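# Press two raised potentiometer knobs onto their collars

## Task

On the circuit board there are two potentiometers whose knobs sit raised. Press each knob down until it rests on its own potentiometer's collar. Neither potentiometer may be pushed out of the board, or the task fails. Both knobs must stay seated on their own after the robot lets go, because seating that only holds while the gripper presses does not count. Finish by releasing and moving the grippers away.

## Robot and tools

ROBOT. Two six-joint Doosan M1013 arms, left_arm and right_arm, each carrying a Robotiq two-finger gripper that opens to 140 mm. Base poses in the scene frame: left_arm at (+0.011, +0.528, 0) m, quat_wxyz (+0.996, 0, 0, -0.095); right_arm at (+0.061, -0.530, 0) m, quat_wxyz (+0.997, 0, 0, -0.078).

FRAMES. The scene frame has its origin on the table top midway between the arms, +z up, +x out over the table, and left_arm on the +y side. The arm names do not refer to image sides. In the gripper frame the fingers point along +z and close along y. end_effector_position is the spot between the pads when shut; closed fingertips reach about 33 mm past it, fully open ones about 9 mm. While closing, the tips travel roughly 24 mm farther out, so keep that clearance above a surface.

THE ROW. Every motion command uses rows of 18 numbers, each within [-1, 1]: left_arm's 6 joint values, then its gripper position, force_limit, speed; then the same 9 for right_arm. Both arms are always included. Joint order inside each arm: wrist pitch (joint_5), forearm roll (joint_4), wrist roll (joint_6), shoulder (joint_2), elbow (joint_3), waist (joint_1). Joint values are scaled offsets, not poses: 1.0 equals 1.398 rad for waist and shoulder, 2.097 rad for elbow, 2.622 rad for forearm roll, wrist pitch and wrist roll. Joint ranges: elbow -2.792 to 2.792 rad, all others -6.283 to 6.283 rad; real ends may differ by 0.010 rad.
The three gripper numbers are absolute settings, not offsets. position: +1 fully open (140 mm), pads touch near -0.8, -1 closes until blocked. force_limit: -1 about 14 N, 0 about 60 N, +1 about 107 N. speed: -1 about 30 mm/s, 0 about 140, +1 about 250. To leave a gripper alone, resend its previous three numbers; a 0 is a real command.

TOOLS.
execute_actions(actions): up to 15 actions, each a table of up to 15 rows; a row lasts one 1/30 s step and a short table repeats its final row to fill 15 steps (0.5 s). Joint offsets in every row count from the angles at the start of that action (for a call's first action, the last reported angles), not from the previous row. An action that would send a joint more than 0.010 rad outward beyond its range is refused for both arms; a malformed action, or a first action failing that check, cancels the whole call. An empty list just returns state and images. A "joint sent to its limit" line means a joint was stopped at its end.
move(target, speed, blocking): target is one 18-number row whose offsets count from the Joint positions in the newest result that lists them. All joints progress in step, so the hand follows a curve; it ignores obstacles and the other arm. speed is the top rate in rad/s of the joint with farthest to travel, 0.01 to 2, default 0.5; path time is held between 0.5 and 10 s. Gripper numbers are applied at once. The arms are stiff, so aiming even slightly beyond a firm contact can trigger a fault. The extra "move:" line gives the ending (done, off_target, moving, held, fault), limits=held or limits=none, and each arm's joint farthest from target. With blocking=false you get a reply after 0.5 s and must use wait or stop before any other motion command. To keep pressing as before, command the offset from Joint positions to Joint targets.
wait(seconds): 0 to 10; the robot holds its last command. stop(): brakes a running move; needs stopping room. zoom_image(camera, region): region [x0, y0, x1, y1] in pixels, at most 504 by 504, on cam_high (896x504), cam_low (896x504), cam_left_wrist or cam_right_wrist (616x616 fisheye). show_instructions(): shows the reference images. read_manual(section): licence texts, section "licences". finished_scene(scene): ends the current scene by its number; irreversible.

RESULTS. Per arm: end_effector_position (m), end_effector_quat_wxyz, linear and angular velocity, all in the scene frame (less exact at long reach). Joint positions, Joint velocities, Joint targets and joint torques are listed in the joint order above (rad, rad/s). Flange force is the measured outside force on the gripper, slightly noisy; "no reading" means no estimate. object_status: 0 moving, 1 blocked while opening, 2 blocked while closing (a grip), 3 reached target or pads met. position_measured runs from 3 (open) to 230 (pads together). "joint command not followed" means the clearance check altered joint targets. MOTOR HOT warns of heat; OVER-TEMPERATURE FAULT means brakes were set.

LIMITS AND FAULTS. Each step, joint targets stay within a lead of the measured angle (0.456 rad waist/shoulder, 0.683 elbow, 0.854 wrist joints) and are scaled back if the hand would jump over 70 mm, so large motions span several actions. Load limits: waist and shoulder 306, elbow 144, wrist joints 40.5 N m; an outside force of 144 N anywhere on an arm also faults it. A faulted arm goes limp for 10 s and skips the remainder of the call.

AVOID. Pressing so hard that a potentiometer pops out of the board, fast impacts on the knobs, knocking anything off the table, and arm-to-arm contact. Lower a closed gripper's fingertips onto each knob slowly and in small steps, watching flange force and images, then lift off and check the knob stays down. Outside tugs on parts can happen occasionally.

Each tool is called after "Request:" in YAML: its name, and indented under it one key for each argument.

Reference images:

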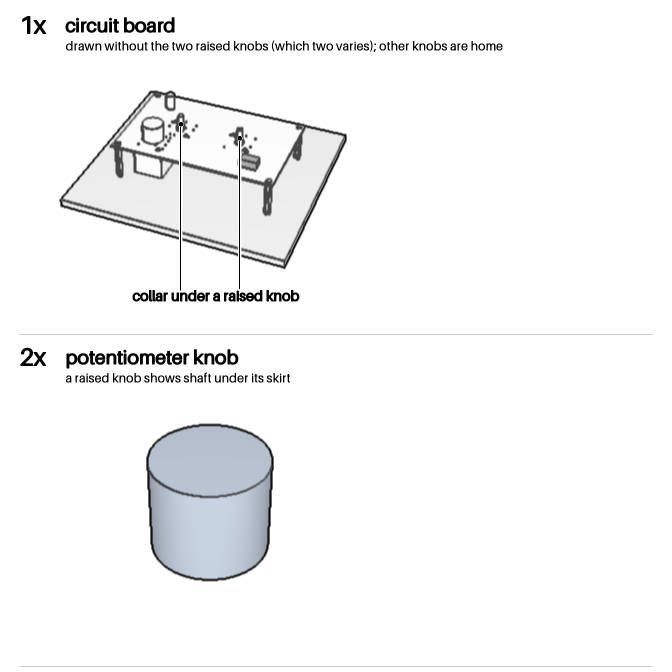

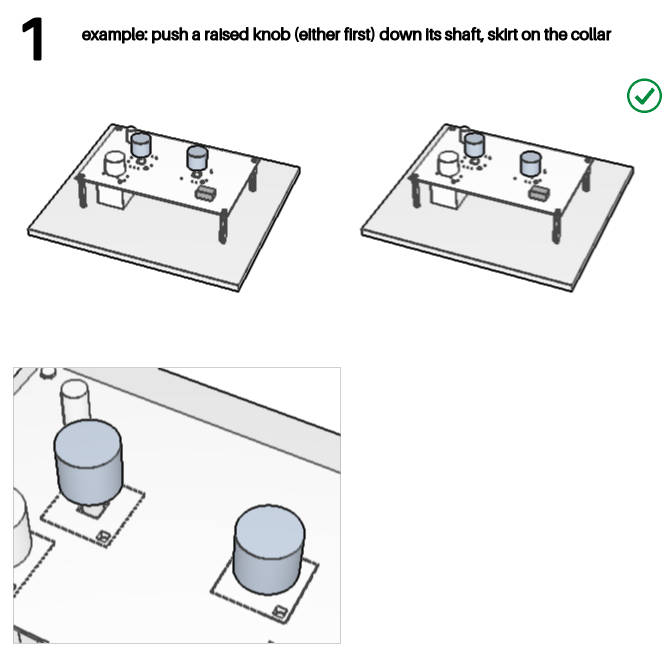

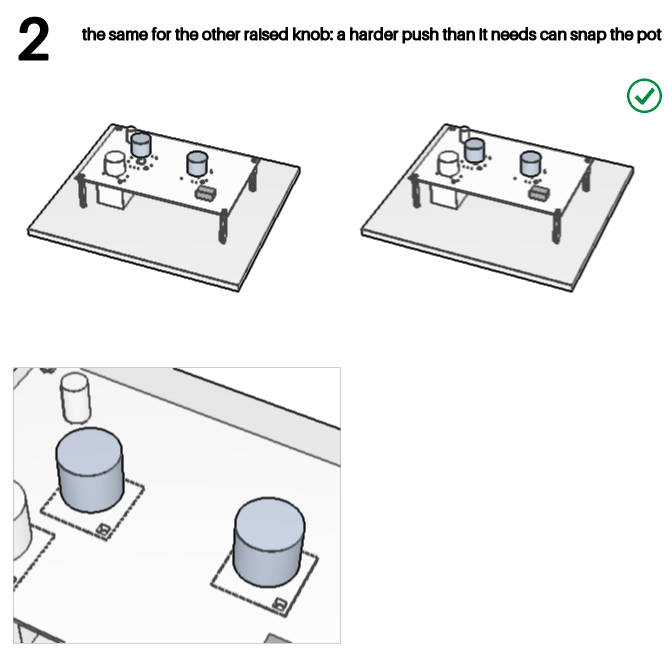

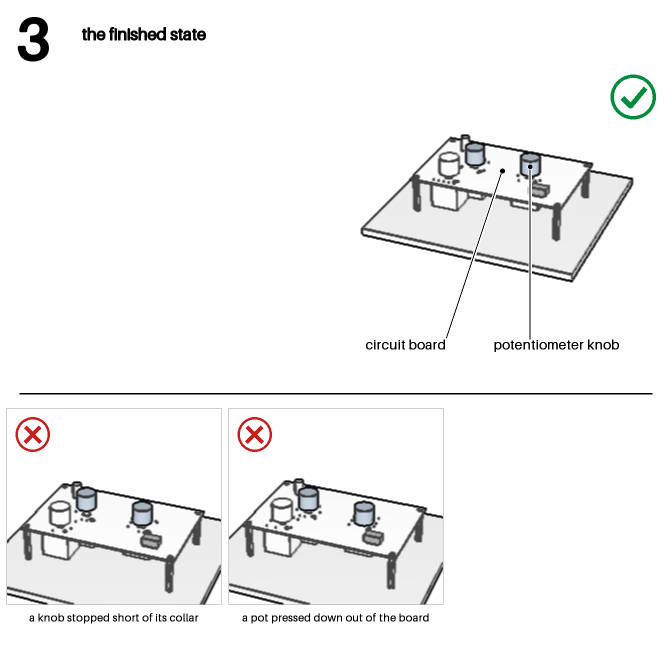

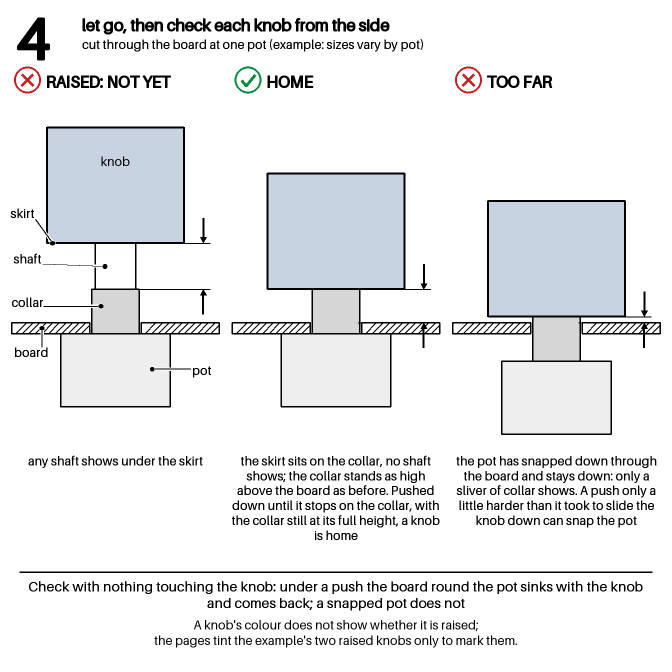

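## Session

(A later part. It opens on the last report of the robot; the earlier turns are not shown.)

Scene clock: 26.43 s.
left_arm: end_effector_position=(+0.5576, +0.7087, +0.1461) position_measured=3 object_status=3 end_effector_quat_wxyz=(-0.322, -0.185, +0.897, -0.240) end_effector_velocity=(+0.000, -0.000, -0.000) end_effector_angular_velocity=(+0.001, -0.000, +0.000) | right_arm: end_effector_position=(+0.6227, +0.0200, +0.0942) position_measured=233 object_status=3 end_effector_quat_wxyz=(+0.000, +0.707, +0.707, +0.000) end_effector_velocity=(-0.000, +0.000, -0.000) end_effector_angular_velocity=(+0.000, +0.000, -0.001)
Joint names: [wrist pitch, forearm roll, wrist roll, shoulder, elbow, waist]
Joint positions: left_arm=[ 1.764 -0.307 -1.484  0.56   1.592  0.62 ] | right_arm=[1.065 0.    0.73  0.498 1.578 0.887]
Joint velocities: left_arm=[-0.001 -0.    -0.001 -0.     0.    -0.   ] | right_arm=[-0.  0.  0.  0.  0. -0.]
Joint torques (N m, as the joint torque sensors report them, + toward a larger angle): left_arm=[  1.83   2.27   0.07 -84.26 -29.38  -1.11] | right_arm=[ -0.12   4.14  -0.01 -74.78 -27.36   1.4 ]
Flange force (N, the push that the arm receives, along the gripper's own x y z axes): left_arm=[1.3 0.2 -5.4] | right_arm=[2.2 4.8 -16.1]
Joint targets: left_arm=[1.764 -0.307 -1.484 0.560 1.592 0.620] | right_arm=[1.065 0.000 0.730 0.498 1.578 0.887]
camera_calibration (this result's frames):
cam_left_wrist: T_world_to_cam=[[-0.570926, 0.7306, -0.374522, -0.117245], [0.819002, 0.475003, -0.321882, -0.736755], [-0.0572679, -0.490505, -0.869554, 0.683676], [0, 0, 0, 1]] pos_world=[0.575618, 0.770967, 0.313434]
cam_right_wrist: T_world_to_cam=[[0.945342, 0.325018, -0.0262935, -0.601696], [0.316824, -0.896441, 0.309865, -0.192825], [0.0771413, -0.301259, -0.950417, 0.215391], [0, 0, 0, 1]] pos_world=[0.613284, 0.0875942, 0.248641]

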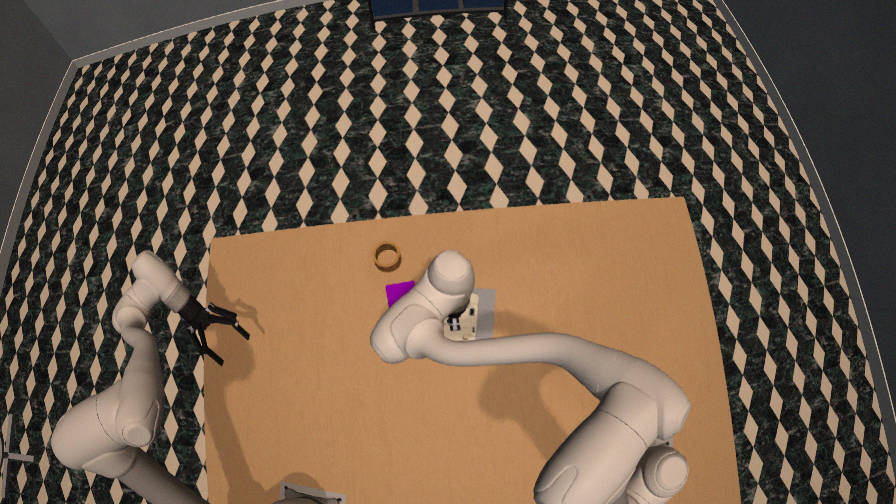

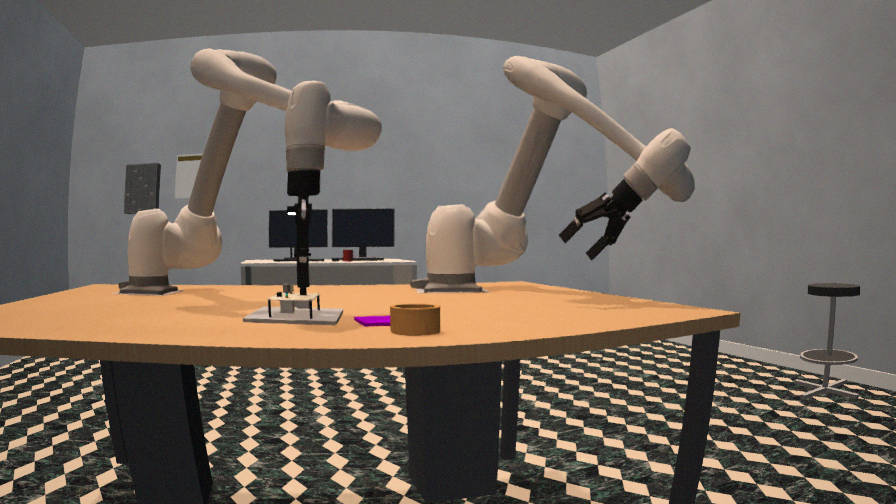

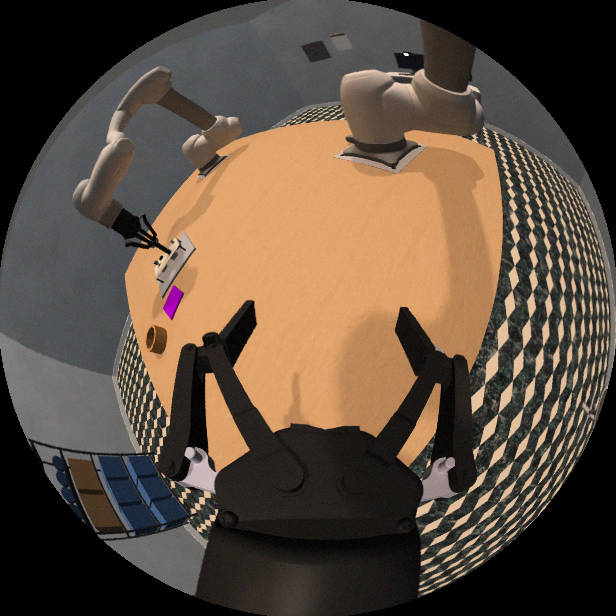

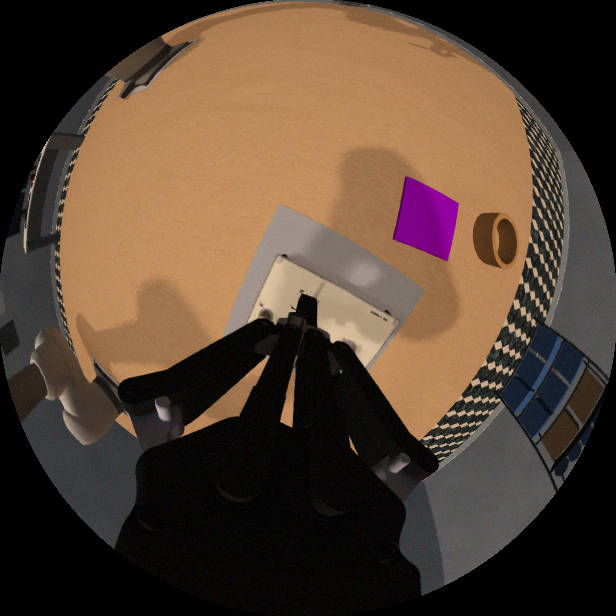

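Request:
execute_actions:
  actions:
    - [[0,0,0,0,0,0,1,0,0, -0.00018,0,0,0.00016,0.00012,0,-1,0,0.3]]

Request:
wait:
  seconds: 0.2

Scene clock: 27.03 s.
left_arm: end_effector_position=(+0.5576, +0.7087, +0.1461) position_measured=3 object_status=3 end_effector_quat_wxyz=(-0.322, -0.185, +0.897, -0.240) end_effector_velocity=(+0.000, -0.000, +0.000) end_effector_angular_velocity=(+0.000, -0.001, -0.001) | right_arm: end_effector_position=(+0.6227, +0.0200, +0.0939) position_measured=233 object_status=3 end_effector_quat_wxyz=(+0.000, +0.707, +0.707, +0.000) end_effector_velocity=(+0.000, -0.000, +0.000) end_effector_angular_velocity=(-0.001, -0.000, -0.000)
Joint names: [wrist pitch, forearm roll, wrist roll, shoulder, elbow, waist]
Joint positions: left_arm=[ 1.764 -0.307 -1.484  0.56   1.592  0.62 ] | right_arm=[1.065 0.    0.73  0.498 1.578 0.887]
Joint velocities: left_arm=[-0.    -0.     0.001 -0.    -0.    -0.   ] | right_arm=[ 0.    -0.001  0.001 -0.     0.    -0.   ]
Joint torques (N m, as the joint torque sensors report them, + toward a larger angle): left_arm=[  1.71   2.5    0.1  -84.22 -29.73  -0.7 ] | right_arm=[  0.08   4.48   0.05 -76.16 -27.42   3.89]
Flange force (N, the push that the arm receives, along the gripper's own x y z axes): left_arm=[2.1 -0.8 -5.1] | right_arm=[0.9 8.1 -14.5]
Joint targets: left_arm=[1.764 -0.307 -1.484 0.560 1.592 0.620] | right_arm=[1.065 0.000 0.730 0.498 1.578 0.887]
camera_calibration (this result's frames):
cam_left_wrist: T_world_to_cam=[[-0.570926, 0.7306, -0.374522, -0.117245], [0.819002, 0.475003, -0.321882, -0.736755], [-0.057268, -0.490506, -0.869554, 0.683675], [0, 0, 0, 1]] pos_world=[0.575618, 0.770967, 0.313434]
cam_right_wrist: T_world_to_cam=[[0.945342, 0.325019, -0.0262959, -0.601696], [0.316825, -0.89644, 0.309866, -0.192736], [0.0771395, -0.30126, -0.950417, 0.215108], [0, 0, 0, 1]] pos_world=[0.613279, 0.0875894, 0.248343]

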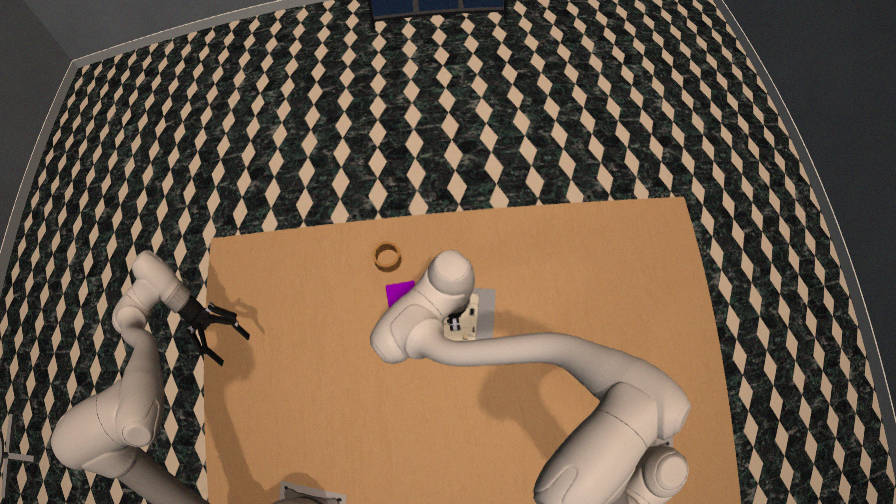

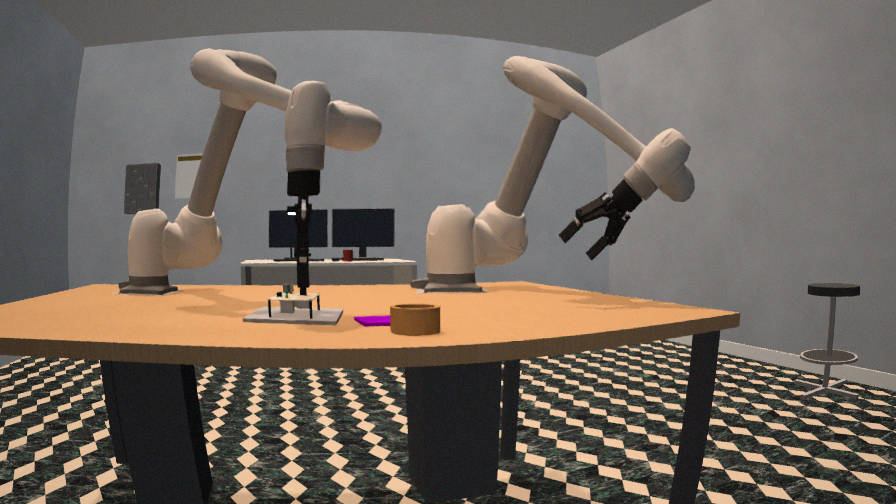

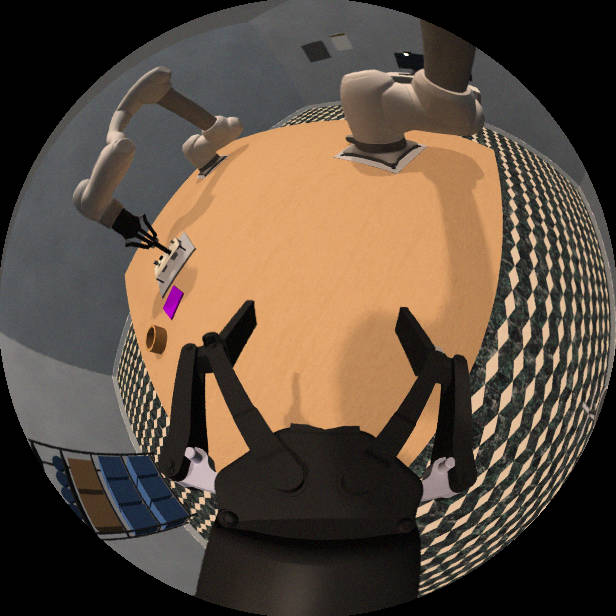

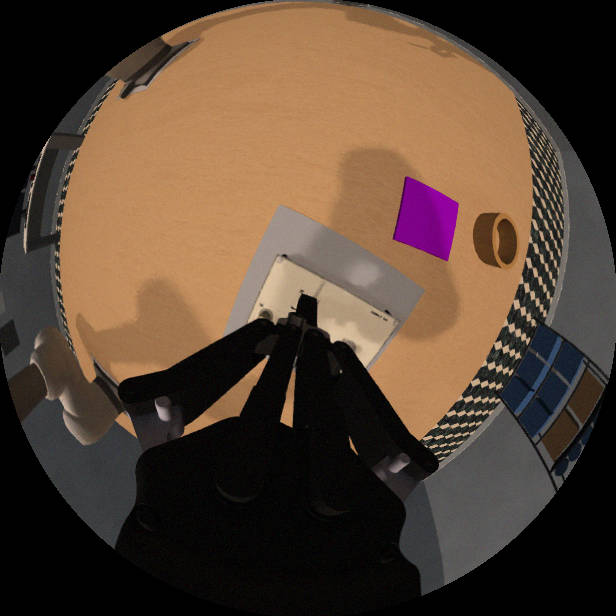

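Scene clock: 27.23 s.
left_arm: end_effector_position=(+0.5576, +0.7087, +0.1461) position_measured=3 object_status=3 end_effector_quat_wxyz=(-0.322, -0.185, +0.897, -0.240) end_effector_velocity=(-0.000, -0.000, +0.001) end_effector_angular_velocity=(-0.000, +0.000, -0.000) | right_arm: end_effector_position=(+0.6227, +0.0200, +0.0939) position_measured=233 object_status=3 end_effector_quat_wxyz=(+0.000, +0.707, +0.707, +0.000) end_effector_velocity=(+0.000, +0.000, +0.000) end_effector_angular_velocity=(+0.000, -0.001, +0.001)
Joint names: [wrist pitch, forearm roll, wrist roll, shoulder, elbow, waist]
Joint positions: left_arm=[ 1.764 -0.307 -1.484  0.56   1.592  0.62 ] | right_arm=[1.065 0.    0.73  0.498 1.578 0.887]
Joint velocities: left_arm=[ 0.001  0.    -0.    -0.    -0.    -0.   ] | right_arm=[-0.001 -0.    -0.001 -0.     0.    -0.   ]
Joint torques (N m, as the joint torque sensors report them, + toward a larger angle): left_arm=[  1.76   2.35   0.23 -84.41 -29.63  -0.54] | right_arm=[  0.1    4.34   0.18 -76.2  -28.07   1.84]
Flange force (N, the push that the arm receives, along the gripper's own x y z axes): left_arm=[1.3 -0.8 -5.1] | right_arm=[1.7 5.4 -14.1]
Joint targets: left_arm=[1.764 -0.307 -1.484 0.560 1.592 0.620] | right_arm=[1.065 0.000 0.730 0.498 1.578 0.887]
wait: 0.20 s; at rest by 0.17 s
camera_calibration (this result's frames):
cam_left_wrist: T_world_to_cam=[[-0.570926, 0.7306, -0.374522, -0.117245], [0.819002, 0.475003, -0.321882, -0.736755], [-0.0572678, -0.490505, -0.869554, 0.683675], [0, 0, 0, 1]] pos_world=[0.575618, 0.770967, 0.313434]
cam_right_wrist: T_world_to_cam=[[0.945342, 0.325018, -0.0262966, -0.601696], [0.316825, -0.89644, 0.309866, -0.192736], [0.0771389, -0.301261, -0.950416, 0.215108], [0, 0, 0, 1]] pos_world=[0.613279, 0.0875892, 0.248342]

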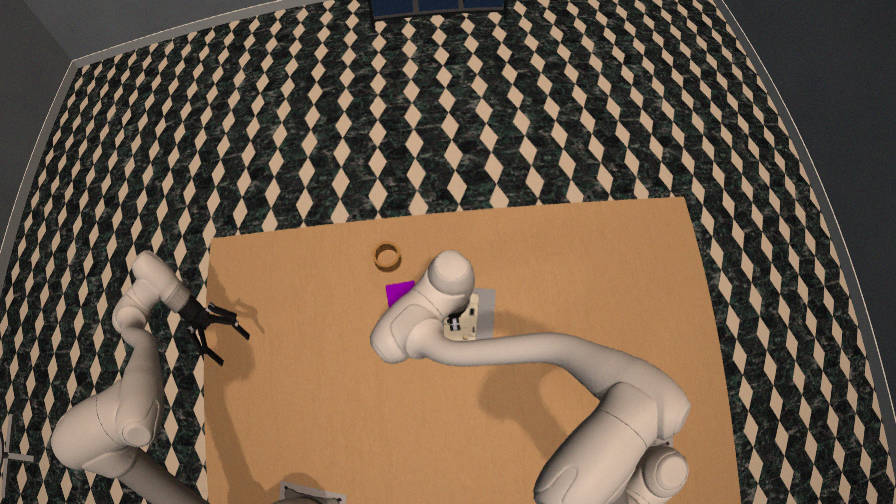

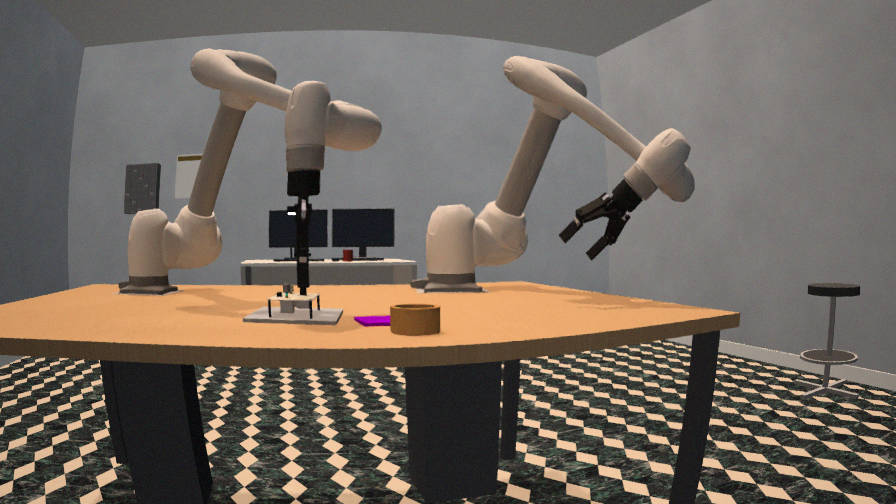

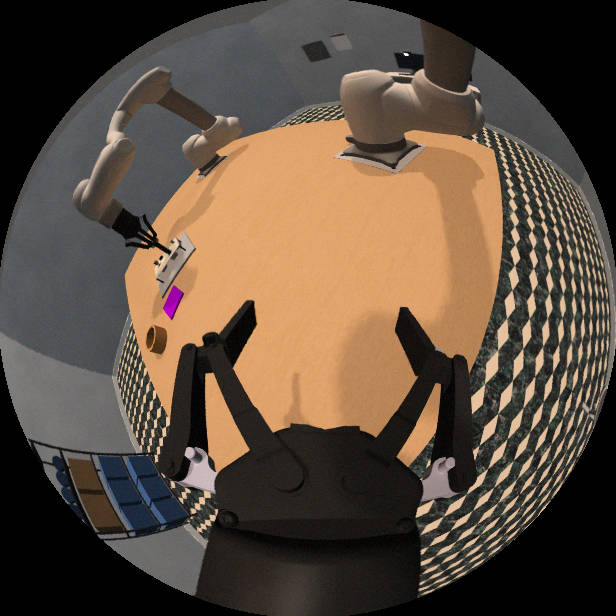

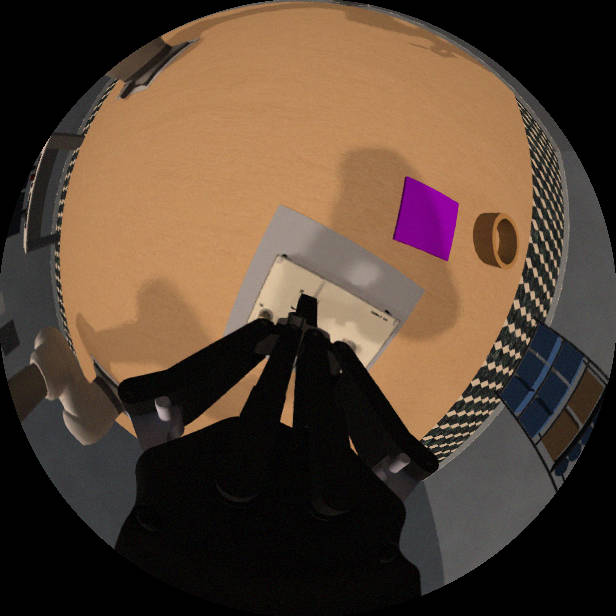

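Request:
execute_actions:
  actions:
    - [[0,0,0,0,0,0,1,0,0, -0.00018,0,0,0.00016,0.00012,0,-1,0,0.3]]

Request:
wait:
  seconds: 0.1

Scene clock: 27.87 s.
left_arm: end_effector_position=(+0.5576, +0.7087, +0.1461) position_measured=3 object_status=3 end_effector_quat_wxyz=(-0.322, -0.185, +0.897, -0.240) end_effector_velocity=(+0.000, +0.000, +0.000) end_effector_angular_velocity=(+0.000, +0.000, +0.000) | right_arm: end_effector_position=(+0.6227, +0.0199, +0.0936) position_measured=233 object_status=3 end_effector_quat_wxyz=(+0.000, +0.707, +0.707, +0.000) end_effector_velocity=(+0.000, +0.000, +0.000) end_effector_angular_velocity=(+0.000, -0.000, +0.001)
Joint names: [wrist pitch, forearm roll, wrist roll, shoulder, elbow, waist]
Joint positions: left_arm=[ 1.764 -0.307 -1.484  0.56   1.592  0.62 ] | right_arm=[1.064 0.    0.73  0.498 1.579 0.887]
Joint velocities: left_arm=[ 0.001 -0.    -0.001 -0.    -0.     0.   ] | right_arm=[-0.     0.    -0.001 -0.    -0.    -0.   ]
Joint torques (N m, as the joint torque sensors report them, + toward a larger angle): left_arm=[  1.6    2.34   0.05 -84.31 -29.54  -1.29] | right_arm=[  0.     3.63  -0.02 -75.7  -27.62   5.67]
Flange force (N, the push that the arm receives, along the gripper's own x y z axes): left_arm=[1.4 0.2 -5.5] | right_arm=[-1.4 8.8 -15.0]
Joint targets: left_arm=[1.764 -0.307 -1.484 0.560 1.592 0.620] | right_arm=[1.064 0.000 0.730 0.498 1.579 0.887]
camera_calibration (this result's frames):
cam_left_wrist: T_world_to_cam=[[-0.570926, 0.7306, -0.374522, -0.117245], [0.819002, 0.475003, -0.321882, -0.736755], [-0.0572678, -0.490505, -0.869554, 0.683675], [0, 0, 0, 1]] pos_world=[0.575618, 0.770967, 0.313434]
cam_right_wrist: T_world_to_cam=[[0.945342, 0.325018, -0.0262991, -0.601696], [0.316826, -0.89644, 0.309867, -0.192647], [0.0771369, -0.301262, -0.950416, 0.214825], [0, 0, 0, 1]] pos_world=[0.613273, 0.0875843, 0.248044]

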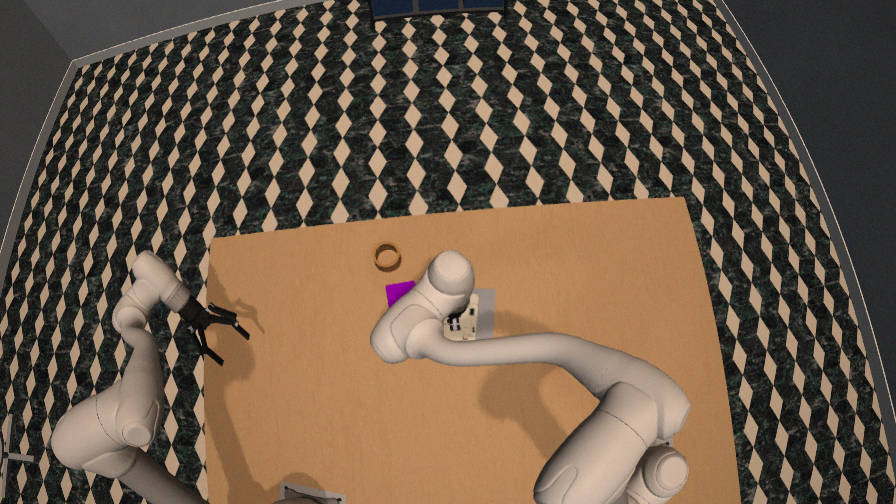

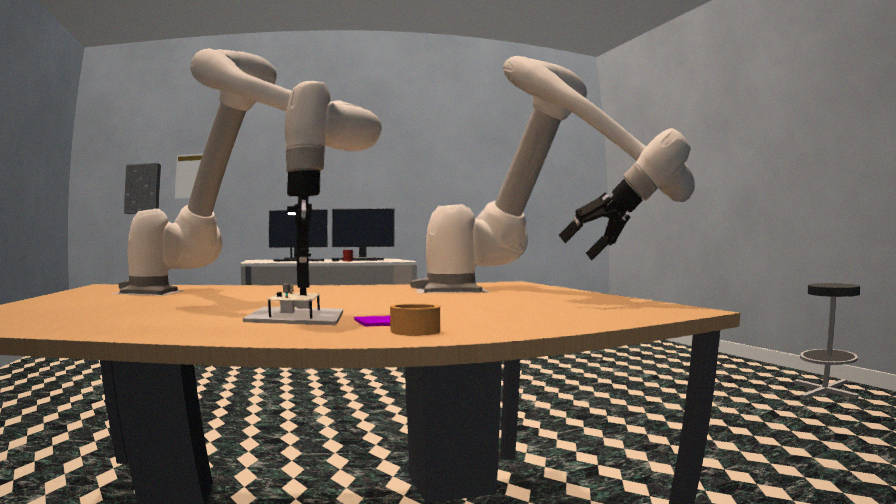

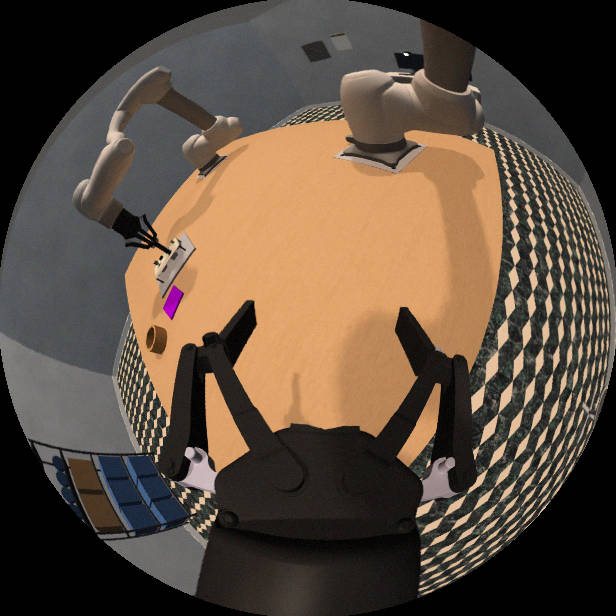

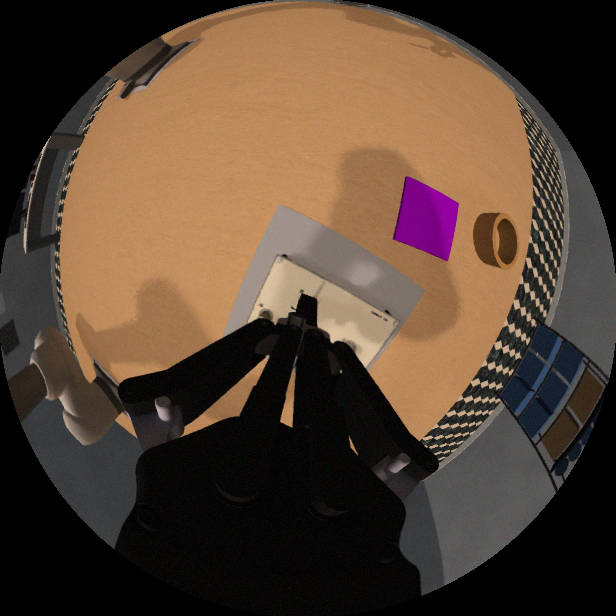

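Scene clock: 27.97 s.
left_arm: end_effector_position=(+0.5576, +0.7087, +0.1461) position_measured=3 object_status=3 end_effector_quat_wxyz=(-0.322, -0.185, +0.897, -0.240) end_effector_velocity=(+0.000, +0.000, -0.000) end_effector_angular_velocity=(+0.000, +0.000, +0.001) | right_arm: end_effector_position=(+0.6227, +0.0199, +0.0936) position_measured=233 object_status=3 end_effector_quat_wxyz=(+0.000, +0.707, +0.707, +0.000) end_effector_velocity=(-0.000, -0.001, -0.001) end_effector_angular_velocity=(-0.001, +0.001, +0.001)
Joint names: [wrist pitch, forearm roll, wrist roll, shoulder, elbow, waist]
Joint positions: left_arm=[ 1.764 -0.307 -1.484  0.56   1.592  0.62 ] | right_arm=[1.064 0.    0.73  0.498 1.579 0.887]
Joint velocities: left_arm=[-0.    -0.    -0.001  0.    -0.     0.   ] | right_arm=[ 0.    -0.    -0.001 -0.     0.001  0.   ]
Joint torques (N m, as the joint torque sensors report them, + toward a larger angle): left_arm=[  1.77   2.42  -0.04 -83.26 -29.85  -0.16] | right_arm=[ -0.06   4.03   0.04 -73.83 -28.86   2.01]
Flange force (N, the push that the arm receives, along the gripper's own x y z axes): left_arm=[3.2 -1.2 -3.9] | right_arm=[-1.8 1.9 -15.6]
Joint targets: left_arm=[1.764 -0.307 -1.484 0.560 1.592 0.620] | right_arm=[1.064 0.000 0.730 0.498 1.579 0.887]
wait: 0.10 s; no rest
camera_calibration (this result's frames):
cam_left_wrist: T_world_to_cam=[[-0.570926, 0.7306, -0.374522, -0.117245], [0.819002, 0.475003, -0.321882, -0.736755], [-0.057268, -0.490505, -0.869554, 0.683675], [0, 0, 0, 1]] pos_world=[0.575618, 0.770967, 0.313434]
cam_right_wrist: T_world_to_cam=[[0.945342, 0.325018, -0.0262995, -0.601696], [0.316826, -0.896439, 0.309867, -0.192647], [0.0771367, -0.301263, -0.950416, 0.214824], [0, 0, 0, 1]] pos_world=[0.613273, 0.0875842, 0.248043]

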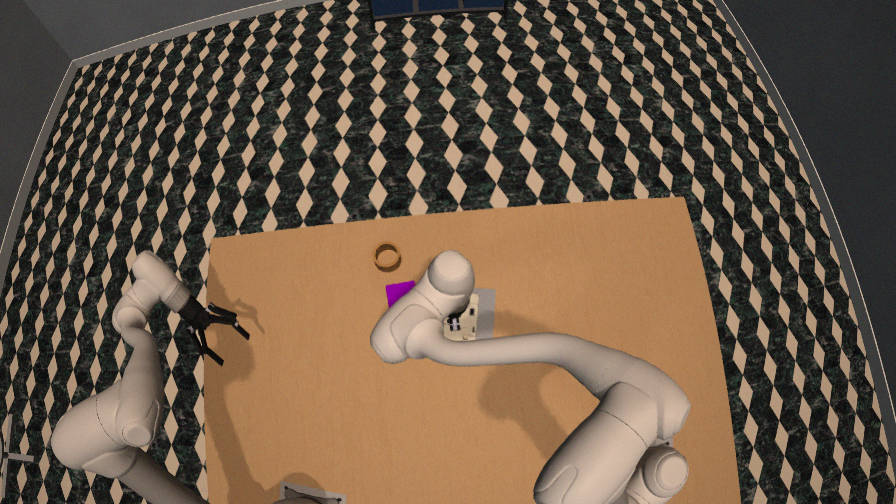

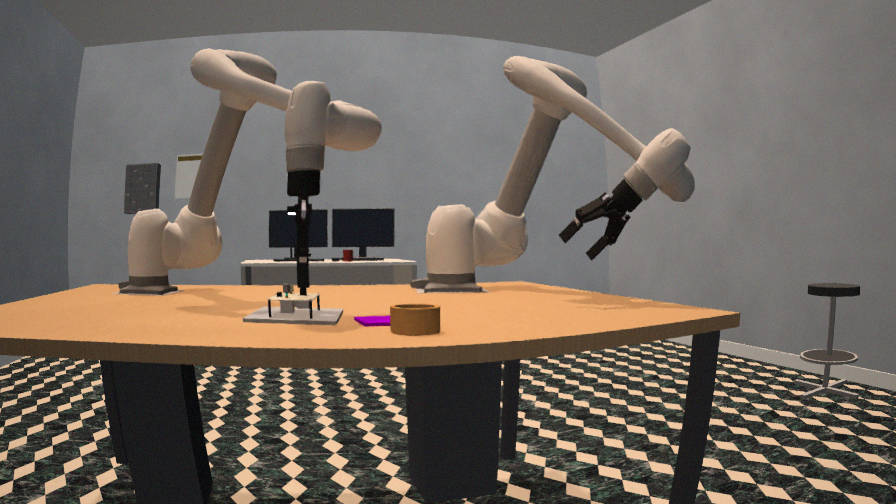

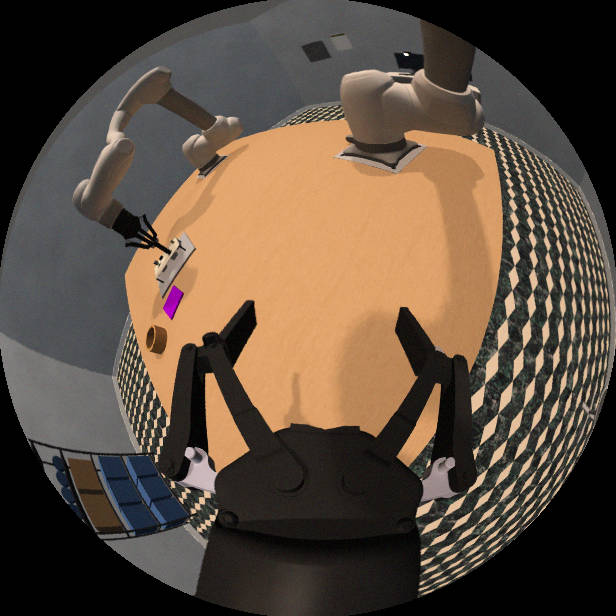

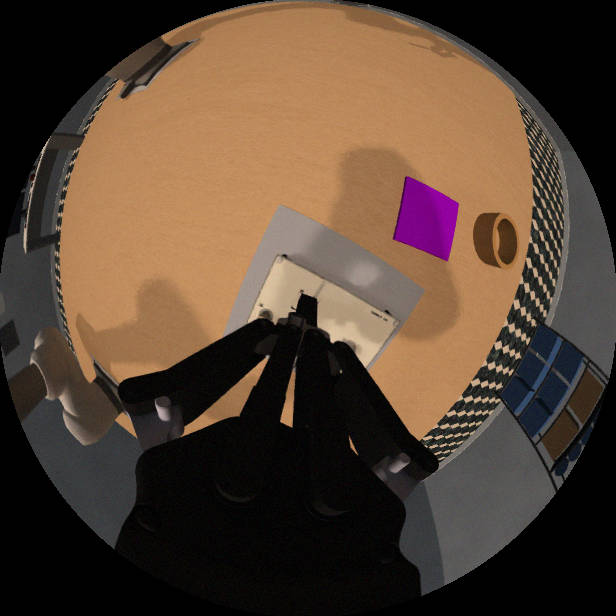

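Request:
execute_actions:
  actions:
    - [[0,0,0,0,0,0,1,0,0, -0.00018,0,0,0.00016,0.00012,0,-1,0,0.3]]

Request:
wait:
  seconds: 0.1

Scene clock: 28.53 s.
left_arm: end_effector_position=(+0.5576, +0.7087, +0.1461) position_measured=3 object_status=3 end_effector_quat_wxyz=(-0.322, -0.185, +0.897, -0.240) end_effector_velocity=(+0.000, +0.000, -0.000) end_effector_angular_velocity=(+0.000, -0.001, -0.000) | right_arm: end_effector_position=(+0.6227, +0.0199, +0.0933) position_measured=233 object_status=3 end_effector_quat_wxyz=(+0.000, +0.707, +0.707, +0.000) end_effector_velocity=(+0.000, +0.000, -0.000) end_effector_angular_velocity=(+0.000, -0.001, +0.001)
Joint names: [wrist pitch, forearm roll, wrist roll, shoulder, elbow, waist]
Joint positions: left_arm=[ 1.764 -0.307 -1.484  0.56   1.592  0.62 ] | right_arm=[1.064 0.    0.73  0.499 1.579 0.887]
Joint velocities: left_arm=[-0.001  0.     0.     0.    -0.001 -0.   ] | right_arm=[-0.001 -0.    -0.001 -0.     0.    -0.   ]
Joint torques (N m, as the joint torque sensors report them, + toward a larger angle): left_arm=[  1.76   2.33   0.03 -84.56 -29.7   -0.48] | right_arm=[ -0.12   3.75  -0.08 -73.87 -26.55   3.82]
Flange force (N, the push that the arm receives, along the gripper's own x y z axes): left_arm=[1.2 -0.4 -4.6] | right_arm=[0.3 7.1 -17.4]
Joint targets: left_arm=[1.764 -0.307 -1.484 0.560 1.592 0.620] | right_arm=[1.064 0.000 0.730 0.499 1.579 0.887]
camera_calibration (this result's frames):
cam_left_wrist: T_world_to_cam=[[-0.570926, 0.7306, -0.374522, -0.117245], [0.819002, 0.475003, -0.321882, -0.736755], [-0.0572679, -0.490506, -0.869554, 0.683675], [0, 0, 0, 1]] pos_world=[0.575618, 0.770967, 0.313434]
cam_right_wrist: T_world_to_cam=[[0.945342, 0.325019, -0.0262972, -0.601698], [0.316825, -0.89644, 0.309866, -0.192558], [0.0771384, -0.301261, -0.950416, 0.214542], [0, 0, 0, 1]] pos_world=[0.613268, 0.0875799, 0.247748]

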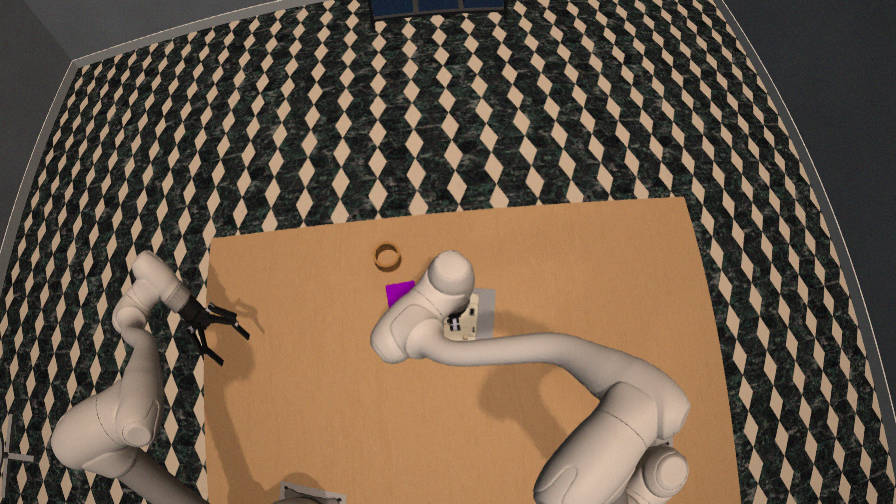

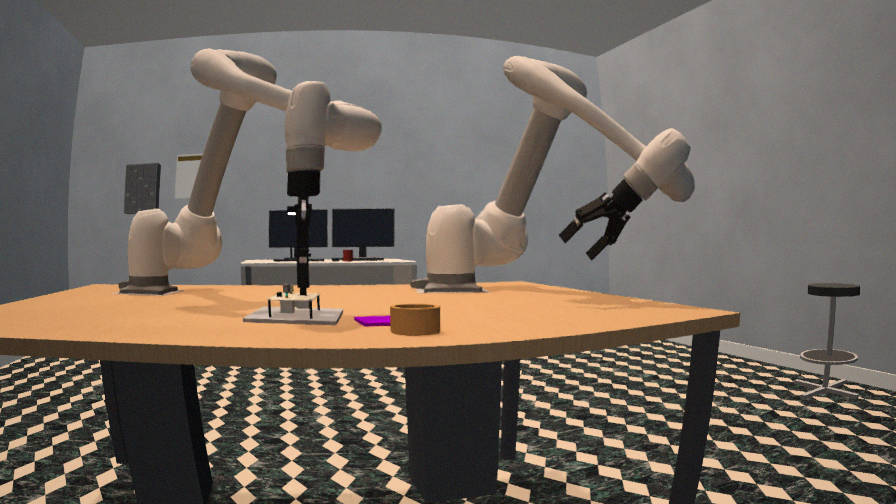

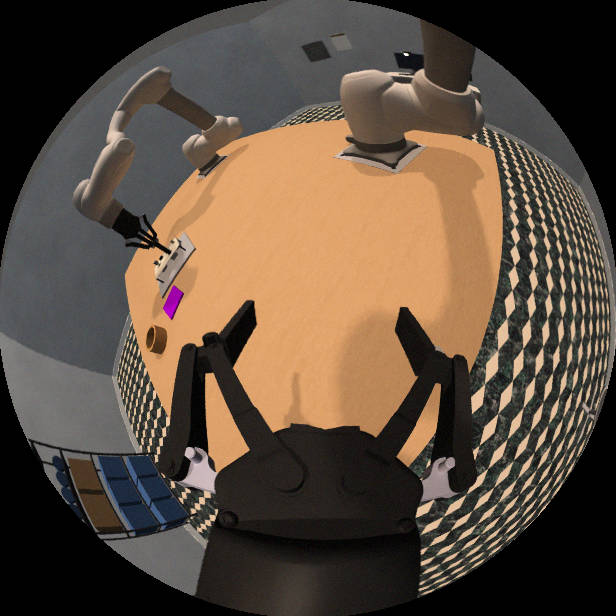

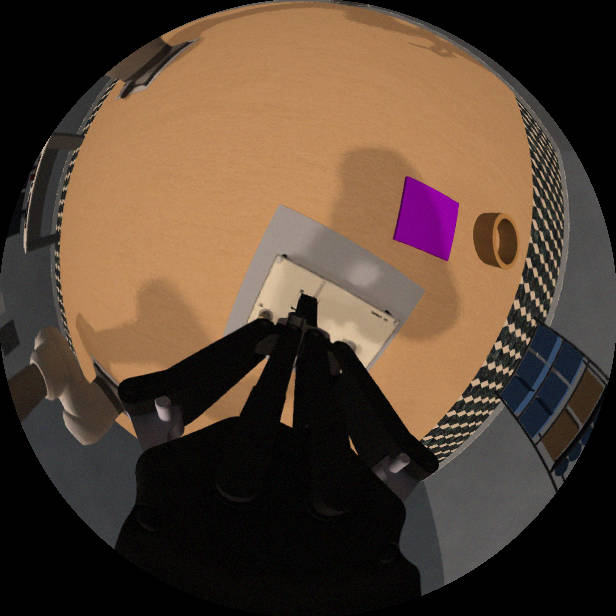

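Scene clock: 28.63 s.
left_arm: end_effector_position=(+0.5576, +0.7087, +0.1461) position_measured=3 object_status=3 end_effector_quat_wxyz=(-0.322, -0.185, +0.897, -0.240) end_effector_velocity=(-0.001, +0.000, -0.000) end_effector_angular_velocity=(-0.001, +0.001, +0.000) | right_arm: end_effector_position=(+0.6227, +0.0199, +0.0933) position_measured=233 object_status=3 end_effector_quat_wxyz=(+0.000, +0.707, +0.707, +0.000) end_effector_velocity=(-0.000, -0.000, -0.000) end_effector_angular_velocity=(-0.000, +0.001, +0.001)
Joint names: [wrist pitch, forearm roll, wrist roll, shoulder, elbow, waist]
Joint positions: left_arm=[ 1.764 -0.307 -1.484  0.56   1.592  0.62 ] | right_arm=[1.064 0.    0.73  0.499 1.579 0.887]
Joint velocities: left_arm=[0.    0.    0.    0.    0.001 0.   ] | right_arm=[ 0.     0.    -0.001 -0.     0.001  0.   ]
Joint torques (N m, as the joint torque sensors report them, + toward a larger angle): left_arm=[  1.66   2.32  -0.01 -84.88 -29.91  -0.71] | right_arm=[ -0.31   4.07   0.33 -73.31 -27.02   1.28]
Flange force (N, the push that the arm receives, along the gripper's own x y z axes): left_arm=[1.1 0.1 -4.6] | right_arm=[1.1 4.0 -17.8]
Joint targets: left_arm=[1.764 -0.307 -1.484 0.560 1.592 0.620] | right_arm=[1.064 0.000 0.730 0.499 1.579 0.887]
wait: 0.10 s; no rest
camera_calibration (this result's frames):
cam_left_wrist: T_world_to_cam=[[-0.570926, 0.7306, -0.374522, -0.117245], [0.819002, 0.475003, -0.321882, -0.736755], [-0.0572679, -0.490506, -0.869554, 0.683676], [0, 0, 0, 1]] pos_world=[0.575618, 0.770967, 0.313434]
cam_right_wrist: T_world_to_cam=[[0.945342, 0.325019, -0.0262995, -0.601697], [0.316826, -0.896439, 0.309867, -0.192558], [0.0771366, -0.301263, -0.950416, 0.214541], [0, 0, 0, 1]] pos_world=[0.613268, 0.0875797, 0.247747]

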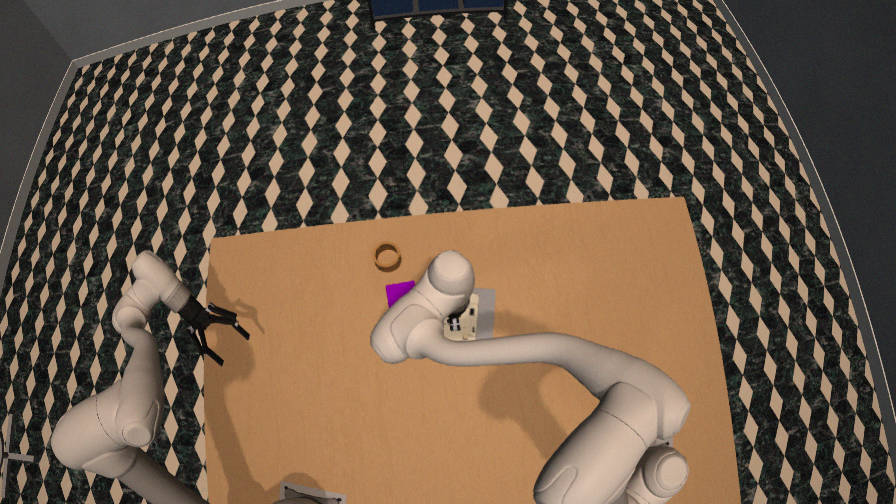

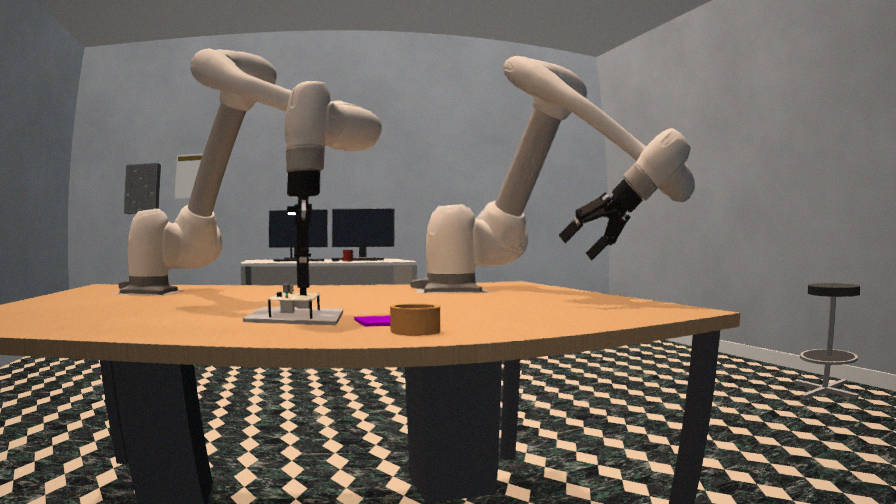

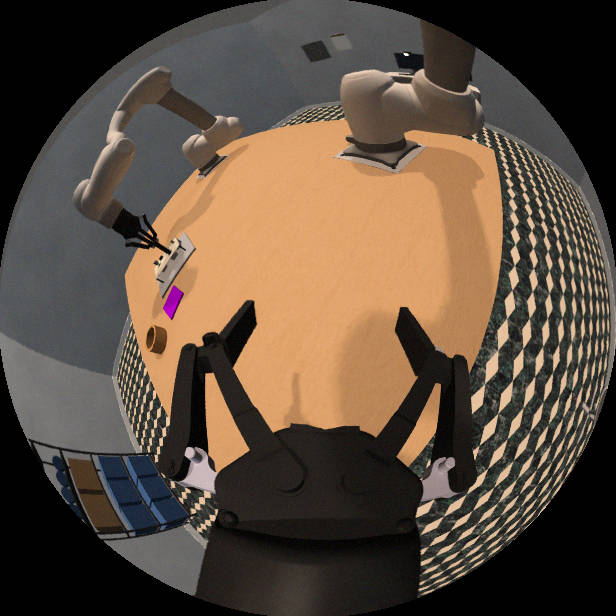

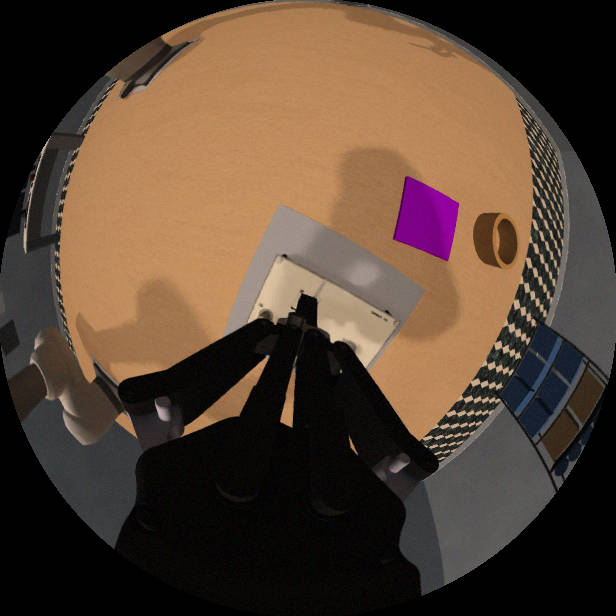

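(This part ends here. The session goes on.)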